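# Flip a two-colored wooden block end over end in hand

## Task

A wooden block rests on the table on one of its long narrow faces with its black face on top; one end is green and the other yellow. Lift it, rotate it end over end inside the hand, and set it back down in the same spot so the black face is underneath and the green end now sits where the yellow end had been. It counts as failed if any part of the arm touches the block, if something other than the hand touches it while it is noticeably tilted or out of its spot, if it is released while any part is more than a few millimetres above the table (unless one end has already rested on the table briefly), or if it slips more than a few millimetres in the hand during set-down. It only counts if the block stays correct without the robot holding it, so open the hand and move away at the end.

## Robot and tools

Robot: one arm (shoulder pan, shoulder lift, elbow, wrist 1, wrist 2, wrist 3) ending in a five-finger right hand. Everything steers one 'hand point', fixed to the palm 0.05 m in front of it, where the index pad meets the thumb tip in a pinch. Its own axes: +z runs along the straightened fingers (fingertips 0.06 to 0.07 m past the point), +y points out of the palm, +x runs across the palm away from the thumb. Across the palm the hand extends 0.08 m on the little-finger side; on the thumb side 0.02 m when the thumb is turned fully in front of the palm, otherwise up to 0.09 m. A rigid bracket on the little-finger side of the wrist sits 0.03 m beyond the point along +y and 0.11 m out across the palm; it can collide.

Scene frame (used in results): origin on the table top under the arm base, +z up, +y to the left when facing along +x. The base may be tilted. Positions are in metres, orientation as quaternion wxyz, velocities in m/s and rad/s. Reported positions get less accurate at long reach.

The row: every motion command is one row of 14 numbers, each in [-1, 1]: dx, dy, dz, rx, ry, rz, little, ring, middle, index, thumb_bend, thumb_turn, force_limit, speed. The first six are an offset, not a pose: a displacement of the hand point expressed in the hand point's own axes, measured from its measured pose when the action (or move) starts. 1.0 equals 0.6 m for dx/dy/dz and 180 degrees for rotation; rx, ry, rz form a single rotation vector. The next six are absolute finger targets: fingers -1 straight to +1 curled into the palm; thumb_bend -1 straight to +1 fully bent; thumb_turn -1 beside the palm to +1 opposite the fingers. A pinch is roughly index +0.22, thumb_bend +0.75, thumb_turn +0.57. force_limit maps -1..+1 to about 0..10 N fingertip force where a closing motor stops (0..15 N for the two thumb motors); it never stops opening. speed maps -1..+1 to near zero..full, where full speed covers a finger's range in 0.6 s. For a soft grip, close with speed -0.9 or lower.

execute_actions(actions): a list of actions; each action is a table of up to 15 rows, one row per 1/30 s step; a short table repeats its last row to fill 15 steps. All rows of an action are offsets from that action's start pose, not from the previous row. The first action of a call starts from the last pose a result reported. An empty list just returns state and images.

move(target, speed, stop_force, blocking): drives the hand point in a straight line toward one row's offset (measured from the pose in the last result that showed one); the hand numbers are sent at once. speed is the top speed in m/s, 0.002 to 0.5 (default 0.25; rotation up to twice that in rad/s). Path lasts 0.5 to 10 s; longer ones stop short. It does not slow for obstacles; the arm lags and may overshoot speed near full extension. stop_force (N, 9 to 40, not allowed in the first 0.2 s) ends the path when the wrist sensor feels that much extra push against the direction of travel for 2 steps, then backs up 2 steps and holds; use it with very low speed, don't rely on it for rotating moves, and omit it when pulling away from something you press on. blocking=false returns after 0.5 s while the arm keeps moving (not combined with stop_force); then use wait(0) or stop before new commands. The 'move:' line reports the ending: done, off_target, moving, held, fault, or contact (stop_force triggered), plus limits such as paced (pose clipped) or held (some steps blocked), and distance to target.

wait(seconds, 0 to 10): lets time pass holding the last command. stop: brakes a running move. zoom_image(camera, region [x0,y0,x1,y1] pixels, at most 504 by 504) enlarges part of cam_high or cam_wrist (both 896x504). show_instructions shows the reference image. finished_scene(scene) ends the current scene irreversibly; pass its number.

Controller: each step the command is clipped to within 100 mm and 16 degrees of the measured pose, then solved by damped IK, position taking priority over orientation. Motion trails commands by about 0.17 s; big moves may not finish in one action, so send the remainder next. 'Hand target' is the current goal; 'pose unreachable' means the clearance check altered or blocked the command (a mount under the base counts as arm).

Hand motors start only when their target changes (by 0.01 or more), keep going after the action, and lock at the target or at force_limit. Resending the same numbers keeps the grip. To squeeze harder, raise force_limit and send a target further closed than hand_measured; to loosen, send one more open. hand_measured, hand_stopped_by (moving, target, force, stalled, fault), hand_load_n (positive = pushed open) follow the row's motor order. A lost grip shows as loads near 0. The whole-hand wrap fits objects 0.035 to 0.08 m wide with thumb_turn fully closed, turned before reaching the object.

Results also give joint positions and torques (noisy, offset), step readings (HELD = row held back), and Wrist force/torque in hand axes (noise, offsets ~4 N, saturating near 50 N).

Avoid: contact torque over limits (shoulder/elbow 136 N m, wrists 25.4 N m) or 150 N external force, which freezes the arm for 10 s; pressing past contact with this stiff arm; fast collisions; letting the block fall or drop from height; touching it with the arm; knocking anything off the table; holding heavy loads long (motor heat warning at 70 °C, braking at 85 °C).

Each tool is called after "Request:" as a command line: name --argument value for each argument, lists and objects as JSON in quotes; but a table of rows of numbers goes row by row, as --pt "numbers of a row", without its own name.

Reference images:

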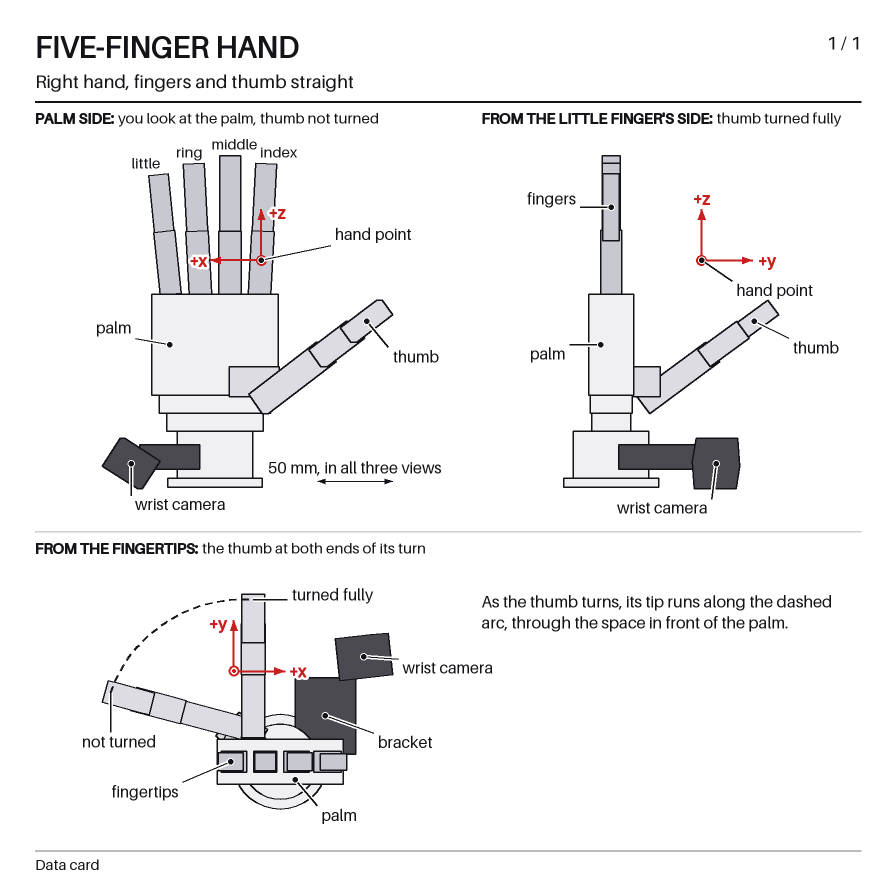

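## Session

Request:
execute_actions --actions '[]'

Scene clock: 0.00 s.
end_effector_position=(+0.4582, -0.2451, +0.1620) hand_measured=(-1.000, -1.000, -1.000, -1.000, -1.000, -1.000) hand_load_n=(+0.0, +0.0, +0.0, +0.0, +0.0, +0.0) hand_stopped_by=(target, target, target, target, target, target) hand_force_limit=0.00 hand_speed=-0.80 end_effector_quat_wxyz=(+0.017, +0.952, +0.186, +0.242) end_effector_velocity=(+0.000, +0.000, -0.000) end_effector_angular_velocity=(+0.000, -0.000, +0.000)
Joint positions: [-0.796 -1.604  1.884  0.739  1.209  0.413]
Joint velocities: [ 0.     0.     0.    -0.    -0.001 -0.   ]
Joint torques (N m, as the arm reports them, + toward a larger angle): no reading
Wrist force (N, on the end effector, along its own x y z axes, offset not removed): no reading
Wrist torque (N m, same axes, about the end effector's origin, offset not removed): no reading
Hand target: +0.458, -0.245, +0.162; +0.017, +0.952, +0.186, +0.242

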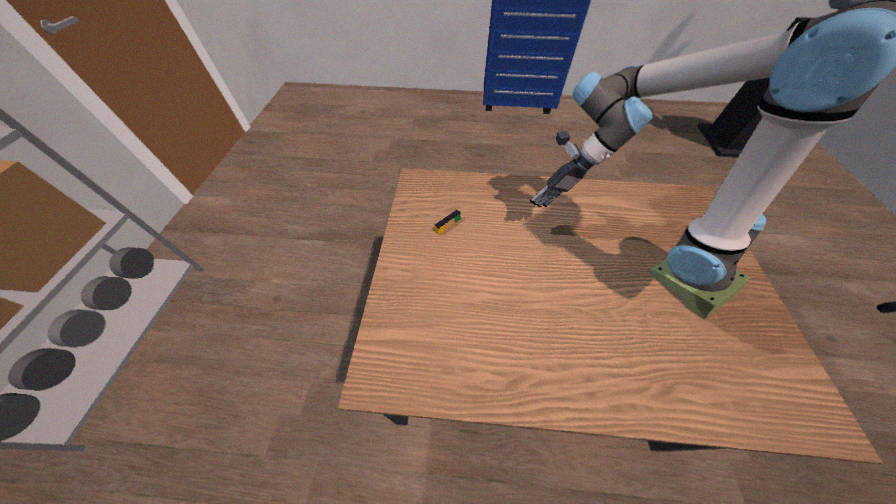

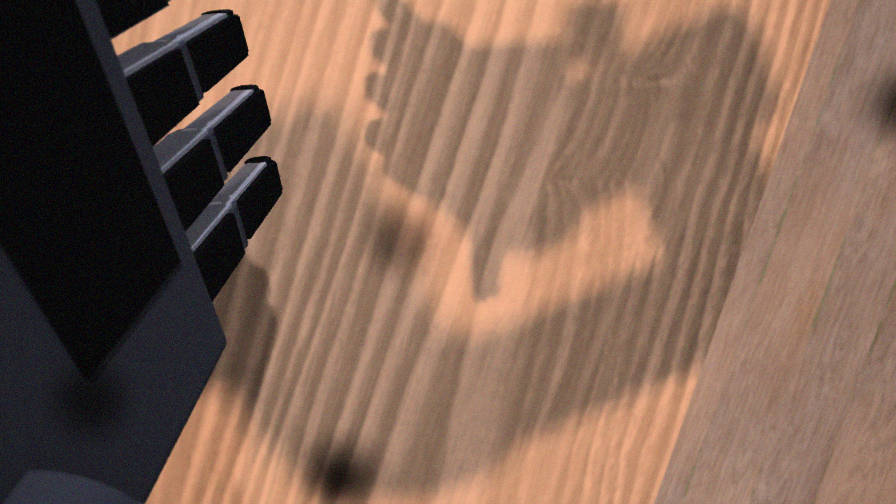

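Request:
zoom_image --camera "cam_high" --region '[400, 160, 620, 284]'

Region (400, 160, 620, 284) of cam_high's 896x504 image, scaled by 2.291, with more detail than that image has; it fills the top 284 rows of this view, and the rest is white.

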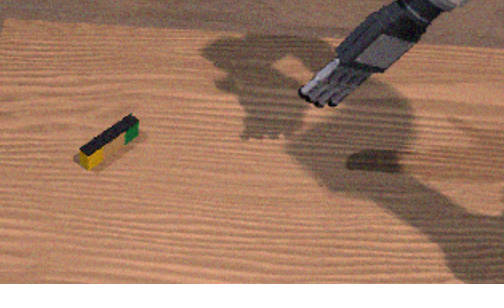

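Request:
move --target '[0.233,-0.252,0.108,-0.053,0.389,0.715,-1,-1,-1,0.0,0.6,0.57,-0.5,0.5]'

Scene clock: 26.60 s.
end_effector_position=(+0.5498, -0.0499, +0.1504) hand_measured=(-1.000, -1.000, -1.000, +0.000, +0.600, +0.570) hand_load_n=(+0.0, +0.0, +0.0, +0.0, +0.0, +0.0) hand_stopped_by=(target, target, target, target, target, target) hand_force_limit=-0.50 hand_speed=0.50 end_effector_quat_wxyz=(+0.225, -0.316, +0.754, -0.530) end_effector_velocity=(+0.000, +0.001, -0.000) end_effector_angular_velocity=(+0.007, -0.002, -0.010)
Joint positions: [ 0.023 -1.538  2.096 -0.429  2.348  3.194]
Joint velocities: [ 0.005  0.006 -0.006  0.006  0.012  0.014]
Joint torques (N m, as the arm reports them, + toward a larger angle): [ 14.71 -14.65 -30.04   1.68   1.72   1.96]
Wrist force (N, on the end effector, along its own x y z axes, offset not removed): [2.2 -1.1 -4.7]
Wrist torque (N m, same axes, about the end effector's origin, offset not removed): [-0.14 -0.27 0.31]
Hand target: +0.550, -0.050, +0.150; +0.225, -0.315, +0.754, -0.530
Off the commanded pose: 0.001 m, 0 deg.
move: done

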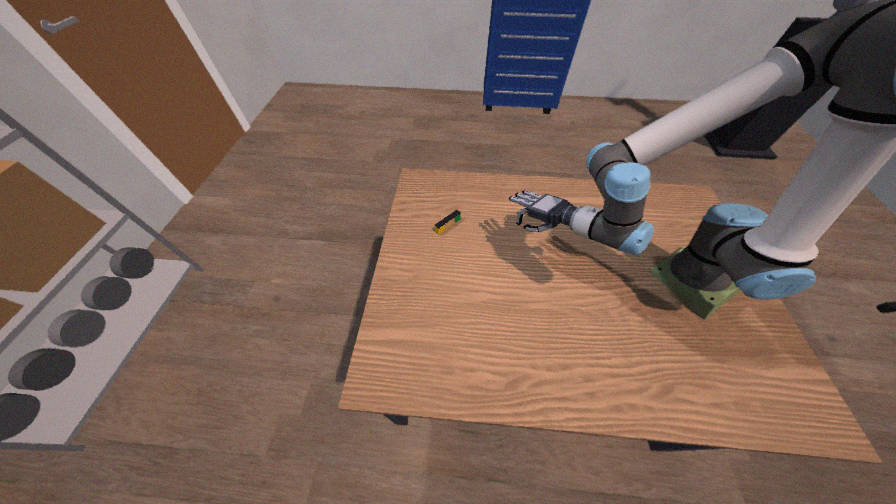

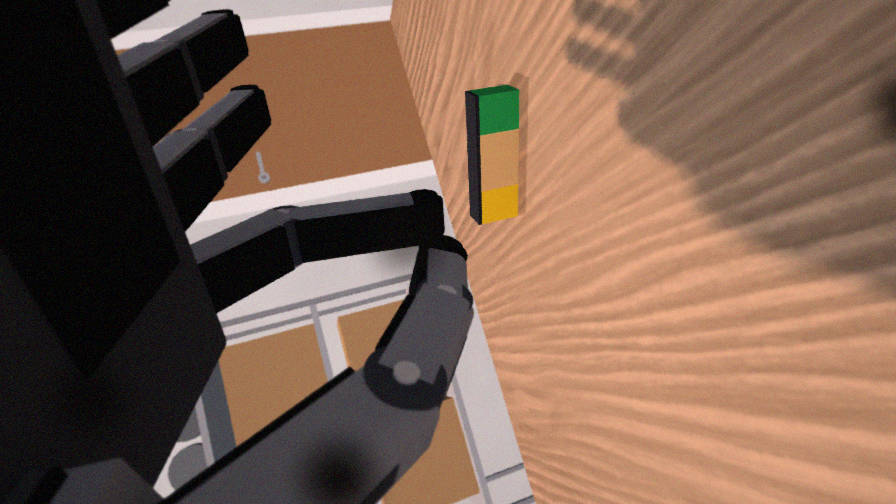

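Request:
move --target '[-0.05,-0.03,0.27,0,0,0,-1,-1,-1,-0.3,0.6,0.57,-0.5,0.5]'

Request:
zoom_image --camera "cam_high" --region '[400, 160, 560, 250]'

Scene clock: 37.00 s.
end_effector_position=(+0.6842, -0.1389, +0.1128) hand_measured=(-1.000, -1.000, -1.000, -0.300, +0.600, +0.570) hand_load_n=(+0.0, +0.0, +0.0, +0.0, +0.0, +0.0) hand_stopped_by=(target, target, target, target, target, target) hand_force_limit=-0.50 hand_speed=0.50 end_effector_quat_wxyz=(+0.225, -0.316, +0.754, -0.530) end_effector_velocity=(+0.001, -0.000, -0.001) end_effector_angular_velocity=(+0.001, +0.000, -0.001)
Joint positions: [-0.177 -1.283  1.785 -0.392  2.15   3.163]
Joint velocities: [-0.001  0.003 -0.002  0.001 -0.     0.002]
Joint torques (N m, as the arm reports them, + toward a larger angle): [  2.74 -31.1  -27.19   1.24  -1.76   1.92]
Wrist force (N, on the end effector, along its own x y z axes, offset not removed): [1.5 -0.3 2.5]
Wrist torque (N m, same axes, about the end effector's origin, offset not removed): [-0.40 -0.24 0.28]
Hand target: +0.684, -0.139, +0.113; +0.225, -0.316, +0.754, -0.530
Off the commanded pose: 0.000 m, 0 deg.
move: done

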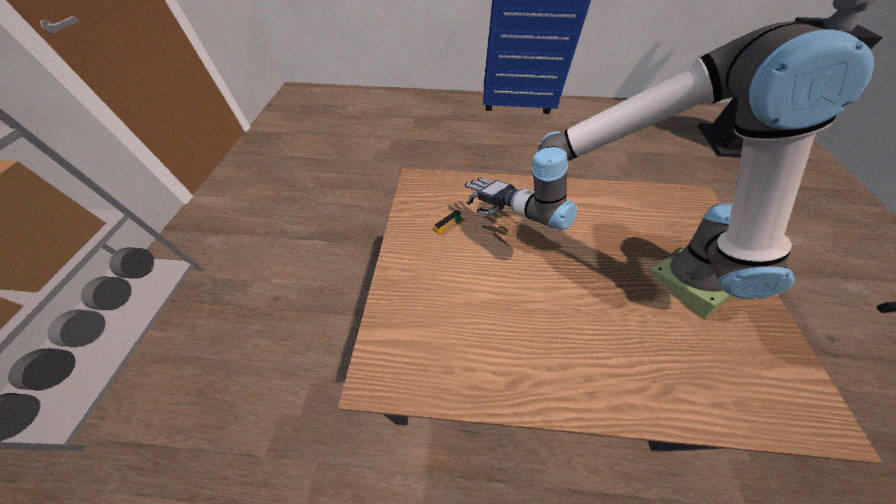

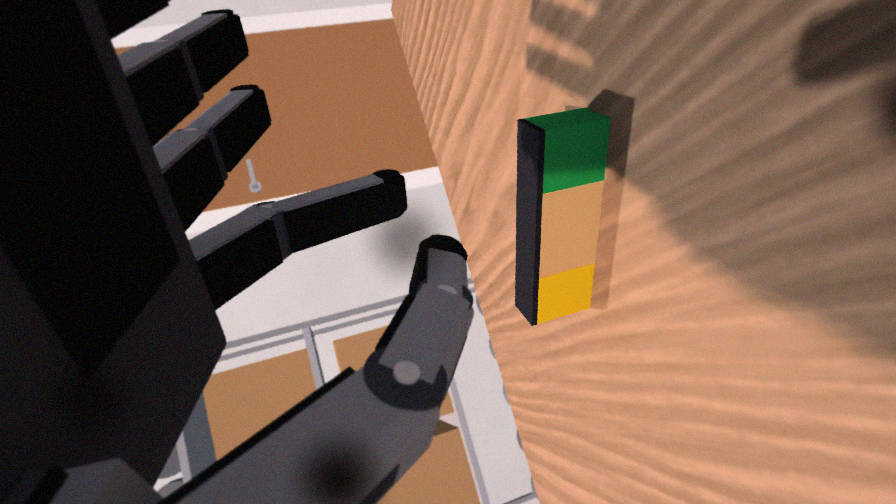

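Region (400, 160, 560, 250) of cam_high's 896x504 image, scaled by 3.150, with more detail than that image has; it fills the top 284 rows of this view, and the rest is white.

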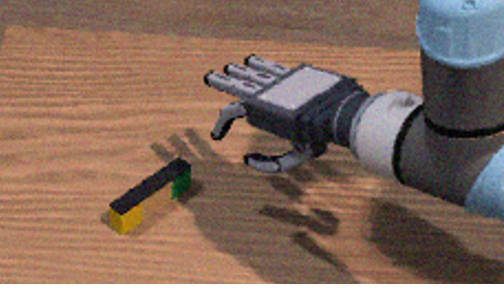

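Request:
move --target '[-0.045,0,0.187,0,-0.052,-0.019,-1,-1,-1,-0.3,0.6,0.57,-0.5,0.5]' --speed 0.15

Request:
zoom_image --camera "cam_high" --region '[390, 160, 520, 250]'

Scene clock: 45.47 s.
end_effector_position=(+0.7787, -0.1931, +0.0751) hand_measured=(-1.000, -1.000, -1.000, -0.300, +0.600, +0.570) hand_load_n=(+0.0, +0.0, +0.0, +0.0, +0.0, +0.0) hand_stopped_by=(target, target, target, target, target, target) hand_force_limit=-0.50 hand_speed=0.50 end_effector_quat_wxyz=(+0.270, -0.381, +0.723, -0.509) end_effector_velocity=(+0.002, -0.001, -0.001) end_effector_angular_velocity=(+0.000, +0.001, +0.002)
Joint positions: [-0.313 -1.103  1.546 -0.337  1.852  3.088]
Joint velocities: [-0.002  0.004 -0.007  0.004 -0.003 -0.001]
Joint torques (N m, as the arm reports them, + toward a larger angle): [  5.4  -38.93 -29.57   1.36  -1.84  -1.76]
Wrist force (N, on the end effector, along its own x y z axes, offset not removed): [1.0 2.2 -1.8]
Wrist torque (N m, same axes, about the end effector's origin, offset not removed): [0.14 0.12 0.45]
Hand target: +0.779, -0.193, +0.075; +0.270, -0.381, +0.723, -0.509
Off the commanded pose: 0.000 m, 0 deg.
move: done

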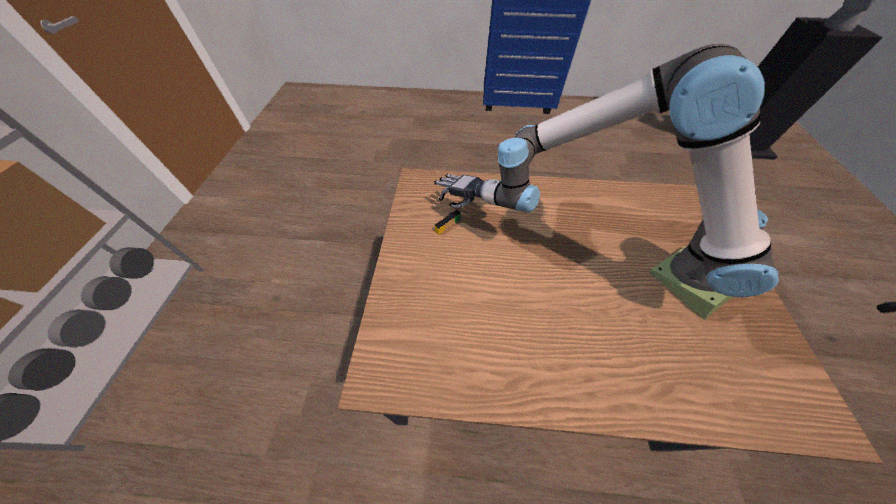

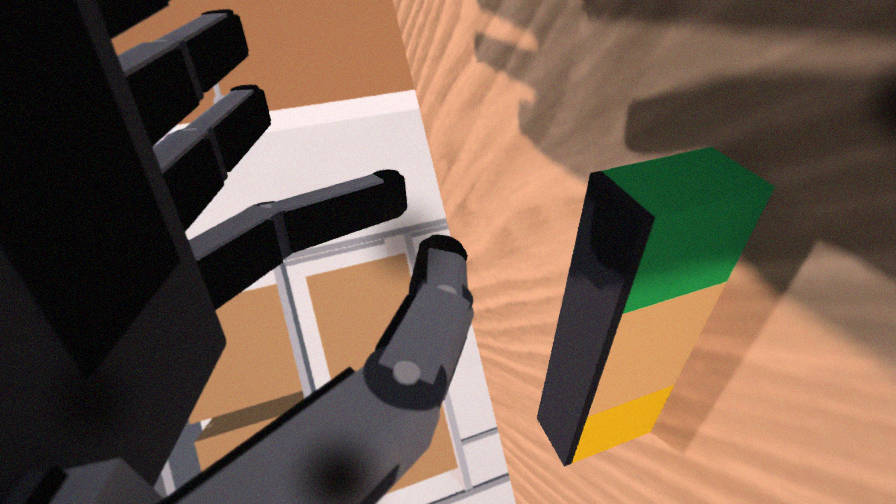

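Region (390, 160, 520, 250) of cam_high's 896x504 image, scaled by 3.877, with more detail than that image has; it fills the top 349 rows of this view, and the rest is white.

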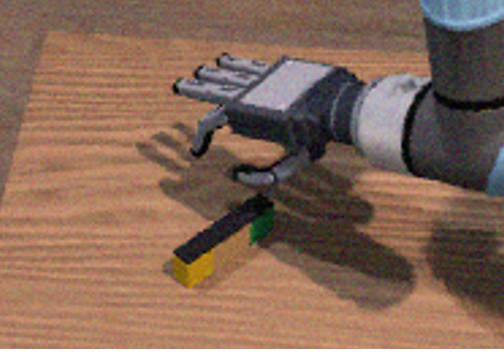

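Request:
execute_actions --actions '[[[-0.017,0.012,-0.031,0,0,0,-1,-1,-1,-0.3,0.6,0.57,-0.5,0.5]],[[0,0.031,0.011,0,0,0,-1,-1,-1,-0.3,0.6,0.57,-0.5,0.5]],[[0,0,0,0,0,0,-1,-1,-1,-0.3,0.6,0.57,-0.5,0.5]]]'

Request:
zoom_image --camera "cam_high" --region '[410, 170, 510, 240]'

Scene clock: 52.67 s.
end_effector_position=(+0.7680, -0.1736, +0.0550) hand_measured=(-1.000, -1.000, -1.000, -0.300, +0.600, +0.570) hand_load_n=(+0.0, +0.0, +0.0, +0.0, +0.0, +0.0) hand_stopped_by=(target, target, target, target, target, target) hand_force_limit=-0.50 hand_speed=0.50 end_effector_quat_wxyz=(+0.270, -0.381, +0.723, -0.509) end_effector_velocity=(-0.000, +0.000, -0.000) end_effector_angular_velocity=(+0.002, +0.000, -0.001)
Joint positions: [-0.291 -1.094  1.604 -0.403  1.874  3.091]
Joint velocities: [-0.     0.     0.001  0.001  0.     0.002]
Joint torques (N m, as the arm reports them, + toward a larger angle): [  4.89 -56.27  -5.84   0.29  -1.38  -1.51]
Wrist force (N, on the end effector, along its own x y z axes, offset not removed): [2.4 1.3 -3.1]
Wrist torque (N m, same axes, about the end effector's origin, offset not removed): [0.37 -0.04 0.40]
Hand target: +0.768, -0.174, +0.055; +0.270, -0.381, +0.723, -0.509
Off the commanded pose: 0.000 m, 0 deg.
Step readings (end_effector_position; steps 1 to 15: 1st action; 16 to 30: 2nd action; 31 to 45: 3rd action):
0: (+0.7788, -0.1932, +0.0751)
1: (+0.7789, -0.1932, +0.0751)
2: (+0.7781, -0.1914, +0.0756)
4: (+0.7736, -0.1831, +0.0750)
8: (+0.7693, -0.1758, +0.0746)
15: (+0.7681, -0.1737, +0.0746)
16: (+0.7680, -0.1736, +0.0746)
17: (+0.7678, -0.1736, +0.0724)
19: (+0.7676, -0.1734, +0.0642)
23: (+0.7678, -0.1735, +0.0571)
30: (+0.7680, -0.1736, +0.0551)
31: (+0.7680, -0.1736, +0.0550)
32: (+0.7680, -0.1736, +0.0550)
34: (+0.7680, -0.1736, +0.0550)
38: (+0.7680, -0.1736, +0.0550)
45: end_effector_position above

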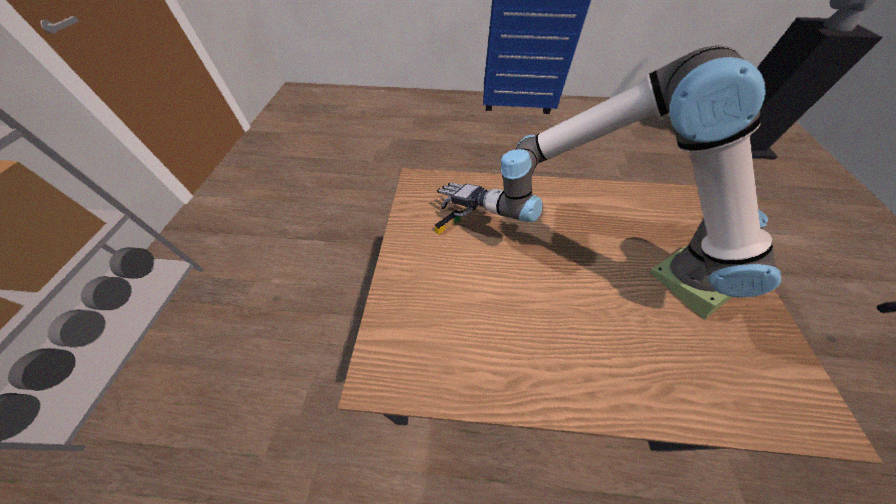

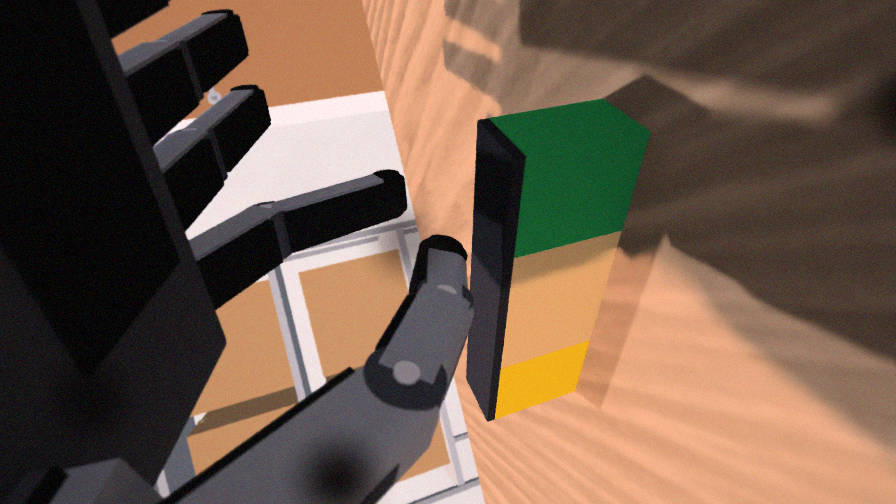

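Region (410, 170, 510, 240) of cam_high's 896x504 image, scaled by 5.040, with more detail than that image has; it fills the top 353 rows of this view, and the rest is white.

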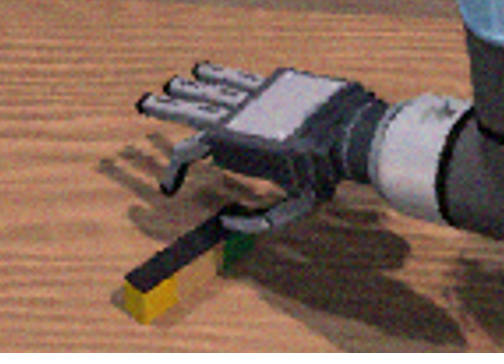

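Request:
execute_actions --actions '[[[0,0.006,-0.016,0,0,0,-1,-1,-1,-0.45,0.6,0.57,-0.5,0.5]],[[0,0.016,0.006,0,0,0,-1,-1,-1,-0.45,0.6,0.57,-0.5,0.5]],[[0,0,0,0,0,0,-1,-1,-1,-0.45,0.6,0.57,-0.5,0.5]]]'

Request:
zoom_image --camera "cam_high" --region '[410, 170, 510, 240]'

Scene clock: 58.07 s.
end_effector_position=(+0.7598, -0.1679, +0.0447) hand_measured=(-1.000, -1.000, -1.000, -0.450, +0.600, +0.570) hand_load_n=(+0.0, +0.0, +0.0, +0.0, +0.0, +0.0) hand_stopped_by=(target, target, target, target, target, target) hand_force_limit=-0.50 hand_speed=0.50 end_effector_quat_wxyz=(+0.270, -0.381, +0.723, -0.509) end_effector_velocity=(-0.001, +0.001, -0.001) end_effector_angular_velocity=(+0.001, +0.002, +0.000)
Joint positions: [-0.289 -1.093  1.639 -0.439  1.876  3.091]
Joint velocities: [0.    0.    0.001 0.    0.    0.   ]
Joint torques (N m, as the arm reports them, + toward a larger angle): [  5.43 -45.02  -3.48  -1.36  -1.61  -1.38]
Wrist force (N, on the end effector, along its own x y z axes, offset not removed): [-1.0 1.8 -0.2]
Wrist torque (N m, same axes, about the end effector's origin, offset not removed): [0.34 0.39 0.20]
Hand target: +0.760, -0.168, +0.045; +0.270, -0.381, +0.723, -0.509
Off the commanded pose: 0.000 m, 0 deg.
Step readings (end_effector_position; steps 1 to 15: 1st action; 16 to 30: 2nd action; 31 to 45: 3rd action):
0: (+0.7680, -0.1736, +0.0551)
1: (+0.7680, -0.1736, +0.0551)
2: (+0.7673, -0.1730, +0.0554)
4: (+0.7637, -0.1706, +0.0552)
8: (+0.7605, -0.1685, +0.0549)
15: (+0.7596, -0.1679, +0.0549)
16: (+0.7596, -0.1679, +0.0548)
17: (+0.7596, -0.1678, +0.0537)
19: (+0.7596, -0.1678, +0.0495)
23: (+0.7597, -0.1678, +0.0458)
30: (+0.7598, -0.1679, +0.0447)
31: (+0.7598, -0.1679, +0.0447)
32: (+0.7598, -0.1679, +0.0447)
34: (+0.7598, -0.1679, +0.0447)
38: (+0.7598, -0.1679, +0.0447)
45: end_effector_position above

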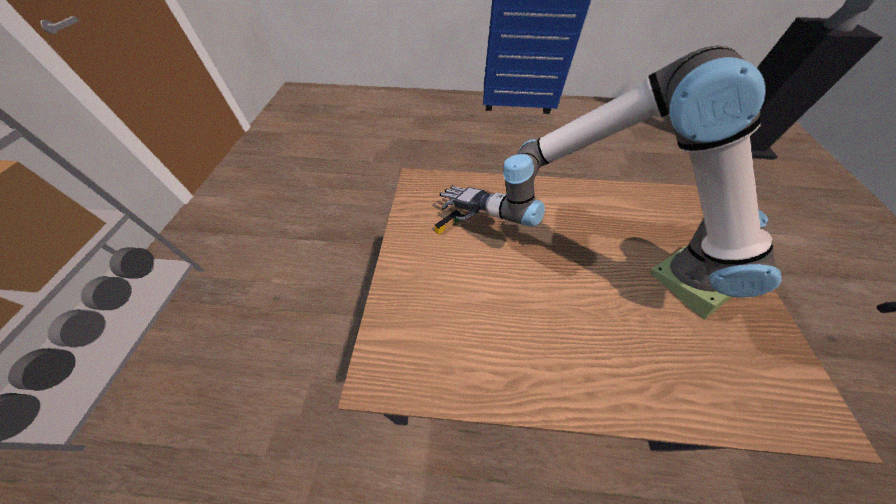

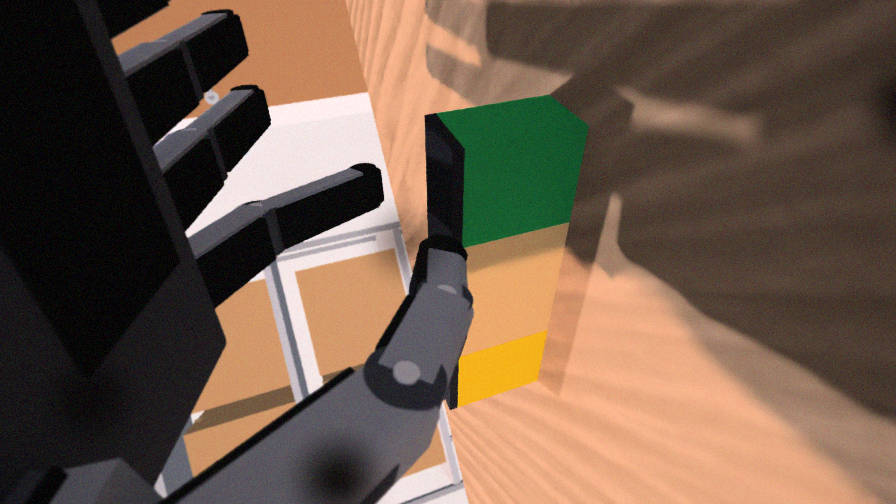

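Region (410, 170, 510, 240) of cam_high's 896x504 image, scaled by 5.040, with more detail than that image has; it fills the top 353 rows of this view, and the rest is white.

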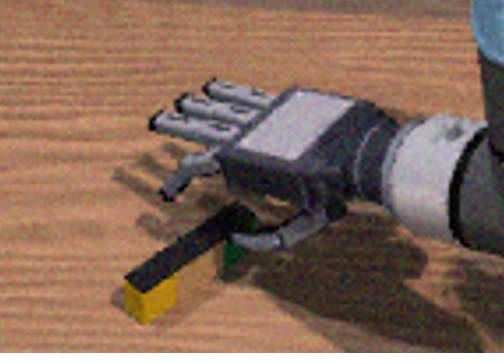

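Request:
move --target '[0,0.030,0.009,0,0,0,-1,-1,-1,-0.45,0.6,0.57,-0.5,0.5]' --speed 0.02 --stop_force 10

Request:
zoom_image --camera "cam_high" --region '[410, 170, 510, 240]'

Scene clock: 61.57 s.
end_effector_position=(+0.7590, -0.1673, +0.0261) hand_measured=(-1.000, -1.000, -1.000, -0.450, +0.600, +0.570) hand_load_n=(+0.0, +0.0, +0.0, +0.0, +0.0, +0.0) hand_stopped_by=(target, target, target, target, target, target) hand_force_limit=-0.50 hand_speed=0.50 end_effector_quat_wxyz=(+0.270, -0.381, +0.723, -0.509) end_effector_velocity=(-0.000, +0.000, -0.002) end_effector_angular_velocity=(+0.001, -0.000, +0.000)
Joint positions: [-0.293 -1.066  1.65  -0.478  1.871  3.091]
Joint velocities: [-0.     0.002  0.001 -0.003 -0.001  0.001]
Joint torques (N m, as the arm reports them, + toward a larger angle): [  3.58 -35.61  -1.93  -2.72  -1.99  -1.64]
Wrist force (N, on the end effector, along its own x y z axes, offset not removed): [1.5 -1.5 -1.9]
Wrist torque (N m, same axes, about the end effector's origin, offset not removed): [-0.32 0.02 0.21]
Hand target: +0.759, -0.167, +0.026; +0.270, -0.381, +0.723, -0.509
Off the commanded pose: 0.000 m, 0 deg.
move: done

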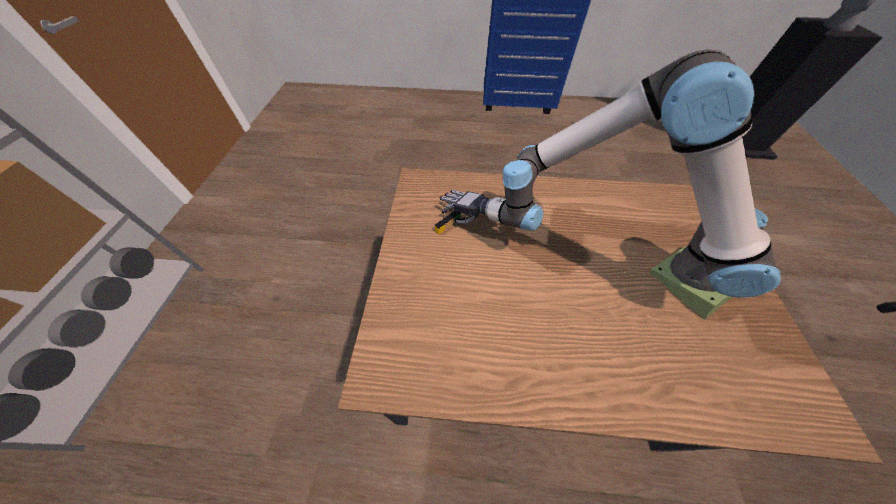

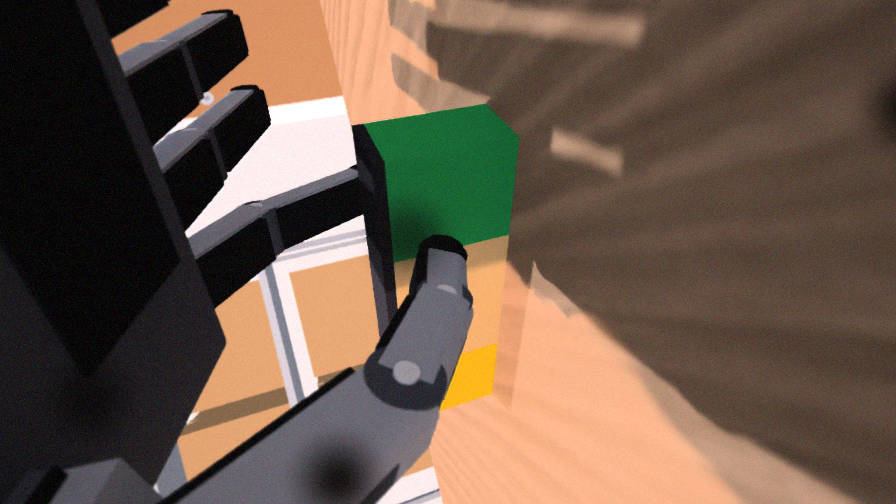

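Region (410, 170, 510, 240) of cam_high's 896x504 image, scaled by 5.040, with more detail than that image has; it fills the top 353 rows of this view, and the rest is white.

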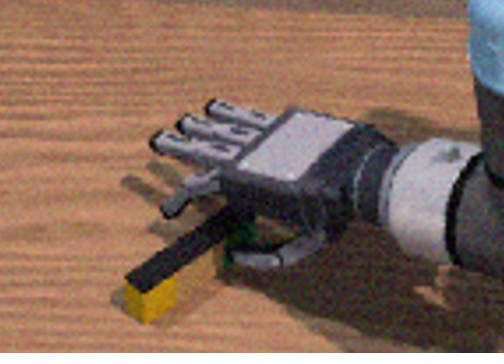

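Request:
execute_actions --actions '[[[0.02,0,0,0,0,0,-1,-1,-1,-0.45,0.6,0.57,-0.5,0.5]],[[0,0,0.008,0,0,0,-1,-1,-1,-0.2,0.6,0.57,-0.7,-0.5]],[[0,0,0,0,0,0,-1,-1,-1,-0.2,0.6,0.57,-0.7,-0.5]]]'

Request:
zoom_image --camera "cam_high" --region '[410, 170, 510, 240]'

Scene clock: 67.13 s.
end_effector_position=(+0.7560, -0.1797, +0.0244) hand_measured=(-1.000, -1.000, -1.000, -0.200, +0.600, +0.570) hand_load_n=(+0.0, +0.0, +0.0, +0.0, +0.0, +0.0) hand_stopped_by=(target, target, target, target, target, target) hand_force_limit=-0.70 hand_speed=-0.50 end_effector_quat_wxyz=(+0.270, -0.381, +0.723, -0.509) end_effector_velocity=(-0.000, -0.000, -0.000) end_effector_angular_velocity=(-0.000, +0.001, +0.000)
Joint positions: [-0.318 -1.071  1.656 -0.48   1.847  3.088]
Joint velocities: [-0.     0.     0.     0.001 -0.    -0.001]
Joint torques (N m, as the arm reports them, + toward a larger angle): [  3.94 -42.92 -21.02   1.06  -1.54  -1.61]
Wrist force (N, on the end effector, along its own x y z axes, offset not removed): [-2.6 -2.5 -2.4]
Wrist torque (N m, same axes, about the end effector's origin, offset not removed): [-0.22 0.64 0.12]
Hand target: +0.756, -0.180, +0.024; +0.270, -0.381, +0.723, -0.509
Off the commanded pose: 0.000 m, 0 deg.
Step readings (end_effector_position; steps 1 to 15: 1st action; 16 to 30: 2nd action; 31 to 45: 3rd action):
0: (+0.7590, -0.1673, +0.0259)
1: (+0.7590, -0.1674, +0.0259)
2: (+0.7582, -0.1685, +0.0259)
4: (+0.7553, -0.1726, +0.0258)
8: (+0.7529, -0.1762, +0.0259)
15: (+0.7523, -0.1772, +0.0260)
16: (+0.7523, -0.1772, +0.0260)
17: (+0.7527, -0.1775, +0.0258)
19: (+0.7542, -0.1786, +0.0252)
23: (+0.7556, -0.1795, +0.0246)
30: (+0.7560, -0.1797, +0.0244)
31: (+0.7560, -0.1797, +0.0244)
32: (+0.7560, -0.1797, +0.0244)
34: (+0.7560, -0.1797, +0.0244)
38: (+0.7560, -0.1797, +0.0244)
45: end_effector_position above

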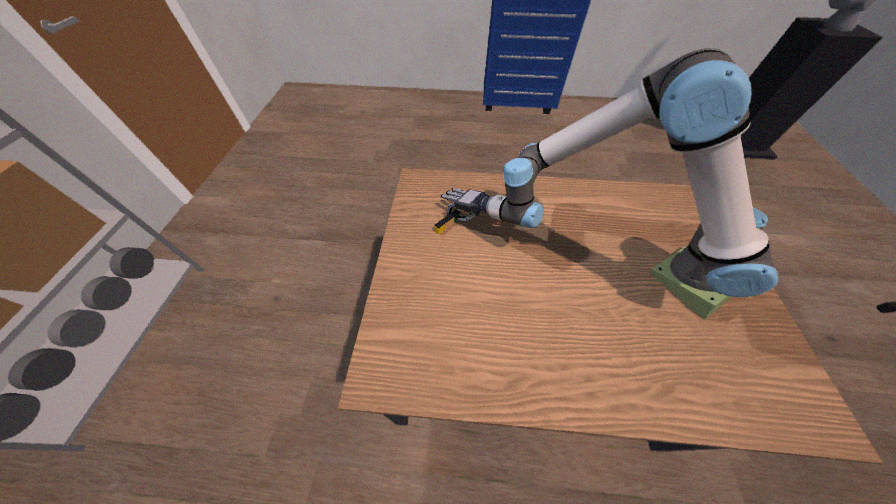

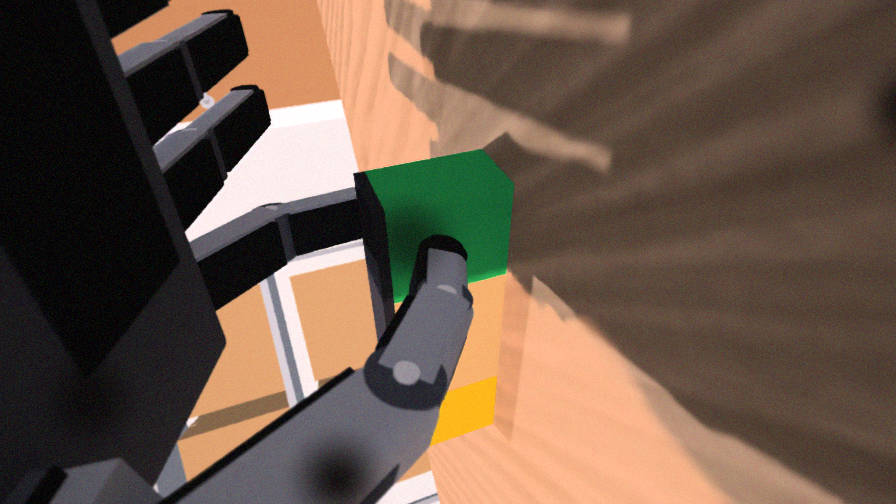

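Region (410, 170, 510, 240) of cam_high's 896x504 image, scaled by 5.040, with more detail than that image has; it fills the top 353 rows of this view, and the rest is white.

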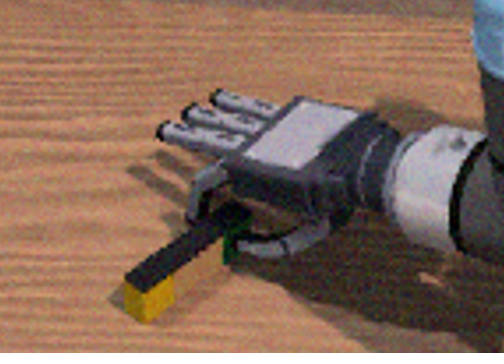

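Close index with a tiny limit to find the far face.

Request:
execute_actions --actions '[[[0,-0.002,0.005,0,0,0,-1,-1,-1,0.2,0.6,0.57,-0.94,-0.9]],[[0,0,0,0,0,0,-1,-1,-1,0.2,0.6,0.57,-0.94,-0.9]],[[0,0,0,0,0,0,-1,-1,-1,0.2,0.6,0.57,-0.94,-0.9]],[[0,0,0,0,0,0,-1,-1,-1,0.2,0.6,0.57,-0.94,-0.9]]]'

Scene clock: 72.23 s.
end_effector_position=(+0.7587, -0.1815, +0.0245) hand_measured=(-1.000, -1.000, -1.000, -0.074, +0.600, +0.570) hand_load_n=(+0.0, +0.0, +0.0, +1.0, +0.0, +0.0) hand_stopped_by=(target, target, target, force, target, target) hand_force_limit=-0.94 hand_speed=-0.90 end_effector_quat_wxyz=(+0.270, -0.381, +0.723, -0.509) end_effector_velocity=(-0.001, -0.000, -0.001) end_effector_angular_velocity=(-0.001, +0.002, +0.001)
Joint positions: [-0.319 -1.066  1.646 -0.475  1.845  3.088]
Joint velocities: [-0.     0.     0.001  0.001 -0.    -0.002]
Joint torques (N m, as the arm reports them, + toward a larger angle): [  4.32 -40.22 -23.29   0.83  -1.91  -1.79]
Wrist force (N, on the end effector, along its own x y z axes, offset not removed): [5.8 -0.5 -4.7]
Wrist torque (N m, same axes, about the end effector's origin, offset not removed): [0.11 -0.74 0.58]
Hand target: +0.759, -0.182, +0.025; +0.270, -0.381, +0.723, -0.509
Off the commanded pose: 0.000 m, 0 deg.
Step readings (end_effector_position; steps 1 to 15: 1st action; 16 to 30: 2nd action; 31 to 45: 3rd action; 46 to 60: 4th action):
0: (+0.7560, -0.1797, +0.0244)
1: (+0.7560, -0.1797, +0.0244)
2: (+0.7563, -0.1799, +0.0244)
4: (+0.7574, -0.1806, +0.0245)
8: (+0.7584, -0.1813, +0.0246)
15: (+0.7586, -0.1815, +0.0245)
16: (+0.7587, -0.1815, +0.0245)
17: (+0.7587, -0.1815, +0.0245)
19: (+0.7587, -0.1815, +0.0245)
23: (+0.7587, -0.1815, +0.0245)
30: (+0.7587, -0.1815, +0.0245)
31: (+0.7587, -0.1815, +0.0245)
32: (+0.7587, -0.1815, +0.0245)
34: (+0.7587, -0.1815, +0.0245)
38: (+0.7587, -0.1815, +0.0245)
45: (+0.7587, -0.1815, +0.0245)
46: (+0.7587, -0.1815, +0.0245)
47: (+0.7587, -0.1815, +0.0245)
49: (+0.7587, -0.1815, +0.0245)
53: (+0.7587, -0.1815, +0.0245)
60: end_effector_position above

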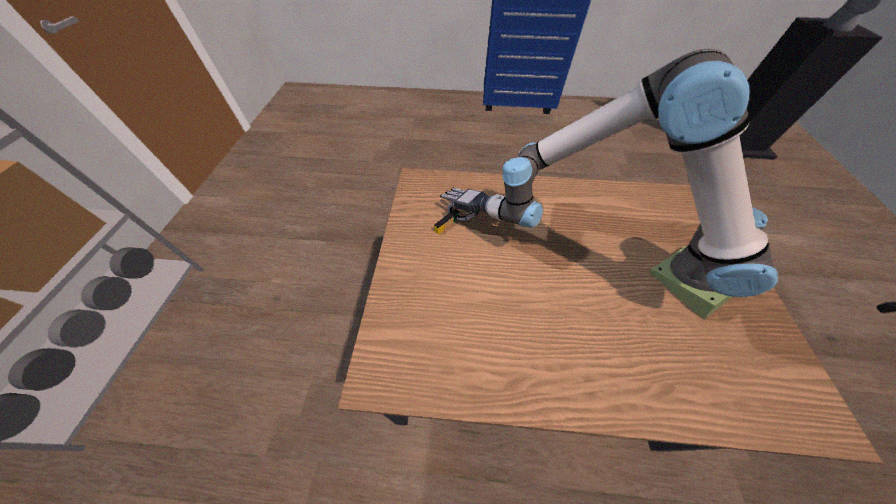

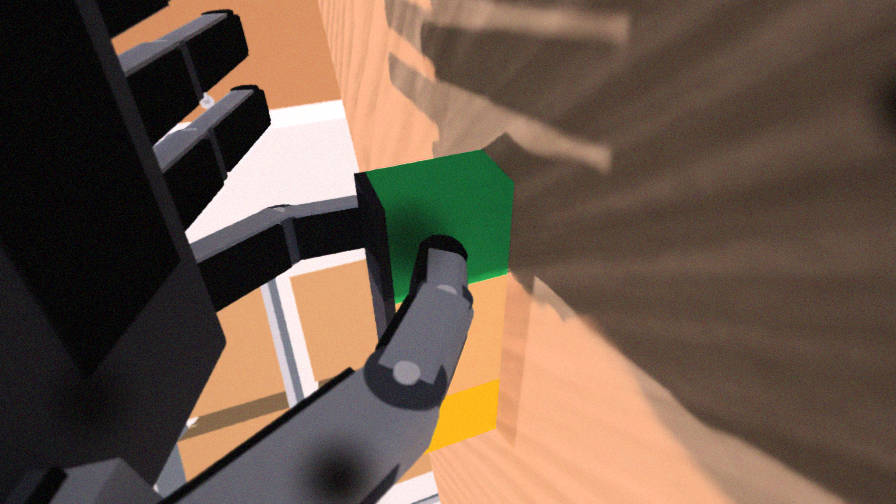

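Request:
execute_actions --actions '[[[0,0,0,0,0,0,-1,-1,-1,0.25,0.6,0.57,0.2,-0.9]],[[0,0,0,0,0,0,-1,-1,-1,0.25,0.6,0.57,0.2,-0.9]]]'

Scene clock: 75.57 s.
end_effector_position=(+0.7587, -0.1815, +0.0245) hand_measured=(-1.000, -1.000, -1.000, -0.054, +0.600, +0.570) hand_load_n=(+0.0, +0.0, +0.0, +7.5, +1.0, -1.0) hand_stopped_by=(target, target, target, force, target, target) hand_force_limit=0.20 hand_speed=-0.90 end_effector_quat_wxyz=(+0.270, -0.381, +0.723, -0.509) end_effector_velocity=(+0.000, -0.000, +0.001) end_effector_angular_velocity=(-0.000, -0.002, -0.001)
Joint positions: [-0.319 -1.066  1.646 -0.475  1.845  3.088]
Joint velocities: [-0.    -0.    -0.001 -0.001  0.001  0.001]
Joint torques (N m, as the arm reports them, + toward a larger angle): [  4.07 -39.6  -22.59   0.96  -1.77  -1.64]
Wrist force (N, on the end effector, along its own x y z axes, offset not removed): [0.0 -0.6 -0.8]
Wrist torque (N m, same axes, about the end effector's origin, offset not removed): [0.13 0.03 0.50]
Hand target: +0.759, -0.182, +0.025; +0.270, -0.381, +0.723, -0.509
Off the commanded pose: 0.000 m, 0 deg.
Step readings (end_effector_position; steps 1 to 15: 1st action; 16 to 30: 2nd action):
0: (+0.7587, -0.1815, +0.0245)
1: (+0.7587, -0.1815, +0.0245)
2: (+0.7587, -0.1815, +0.0245)
4: (+0.7587, -0.1815, +0.0245)
8: (+0.7587, -0.1815, +0.0245)
15: (+0.7587, -0.1815, +0.0245)
16: (+0.7587, -0.1815, +0.0245)
17: (+0.7587, -0.1815, +0.0245)
19: (+0.7587, -0.1815, +0.0245)
23: (+0.7587, -0.1815, +0.0245)
30: end_effector_position above

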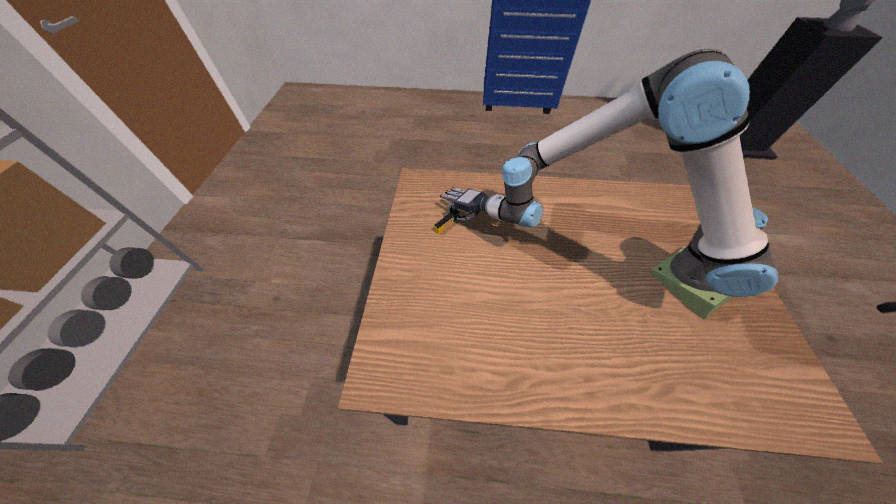

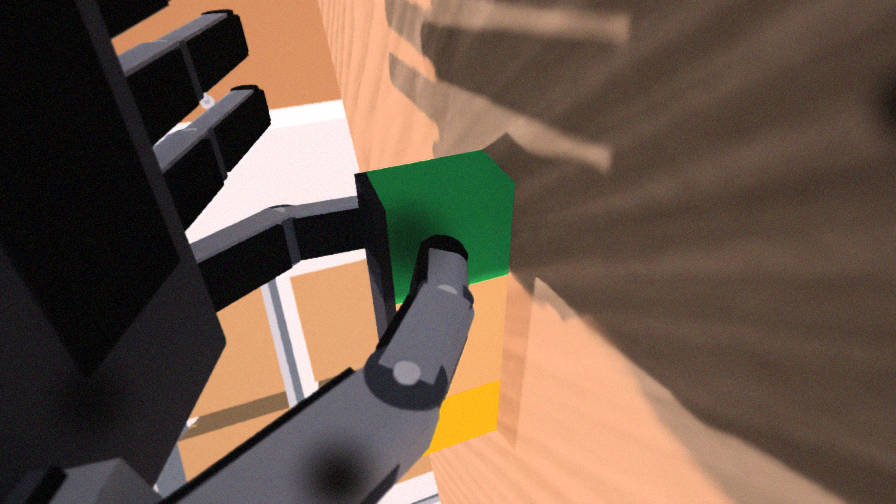

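Request:
move --target '[0,-0.012,-0.0045,0,0,0,-1,-1,-1,0.25,0.6,0.57,0.2,-0.9]' --speed 0.02

Scene clock: 78.03 s.
end_effector_position=(+0.7586, -0.1815, +0.0321) hand_measured=(-1.000, -1.000, -1.000, -0.054, +0.598, +0.570) hand_load_n=(+0.0, +0.0, +0.0, +6.5, +2.5, -1.5) hand_stopped_by=(target, target, target, force, target, target) hand_force_limit=0.20 hand_speed=-0.90 end_effector_quat_wxyz=(+0.270, -0.381, +0.723, -0.509) end_effector_velocity=(-0.001, -0.000, +0.002) end_effector_angular_velocity=(-0.000, +0.002, -0.000)
Joint positions: [-0.317 -1.078  1.644 -0.46   1.847  3.088]
Joint velocities: [ 0.    -0.003 -0.001  0.005  0.001 -0.001]
Joint torques (N m, as the arm reports them, + toward a larger angle): [ 14.43 -55.18 -28.95   1.45   1.17   1.72]
Wrist force (N, on the end effector, along its own x y z axes, offset not removed): [1.8 0.1 -3.5]
Wrist torque (N m, same axes, about the end effector's origin, offset not removed): [0.16 -0.03 0.13]
Hand target: +0.759, -0.181, +0.032; +0.270, -0.381, +0.723, -0.509
Off the commanded pose: 0.000 m, 0 deg.
move: done

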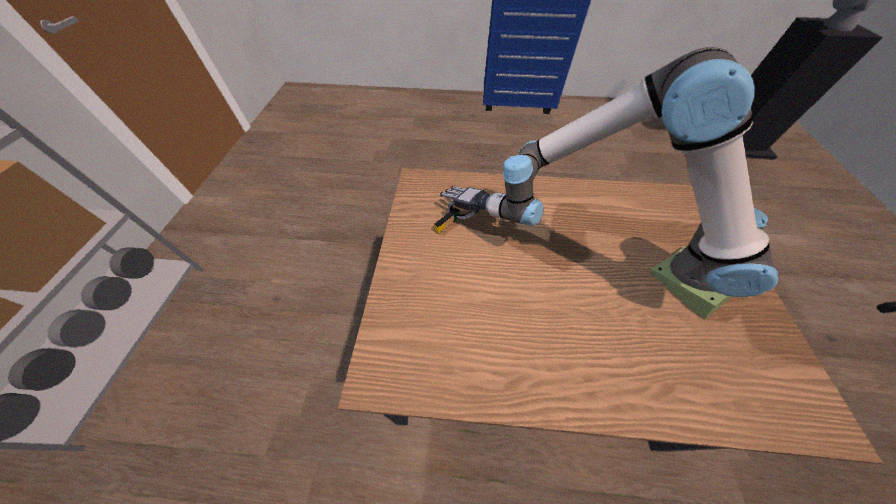

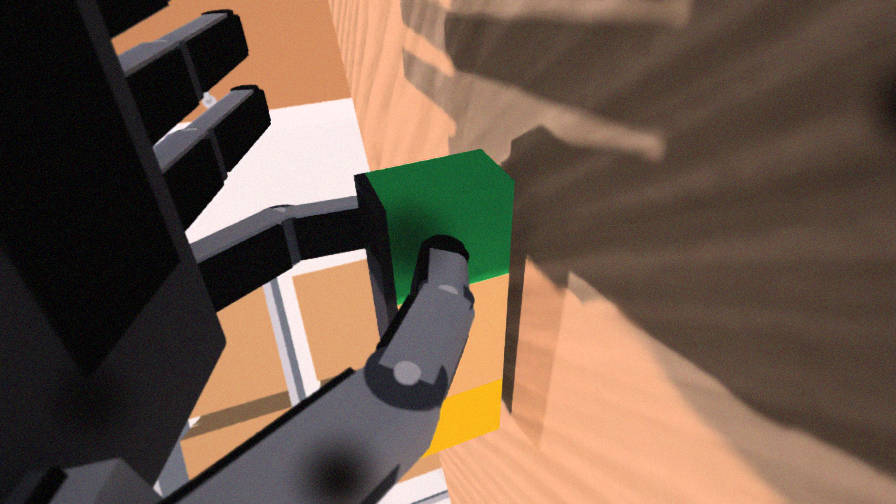

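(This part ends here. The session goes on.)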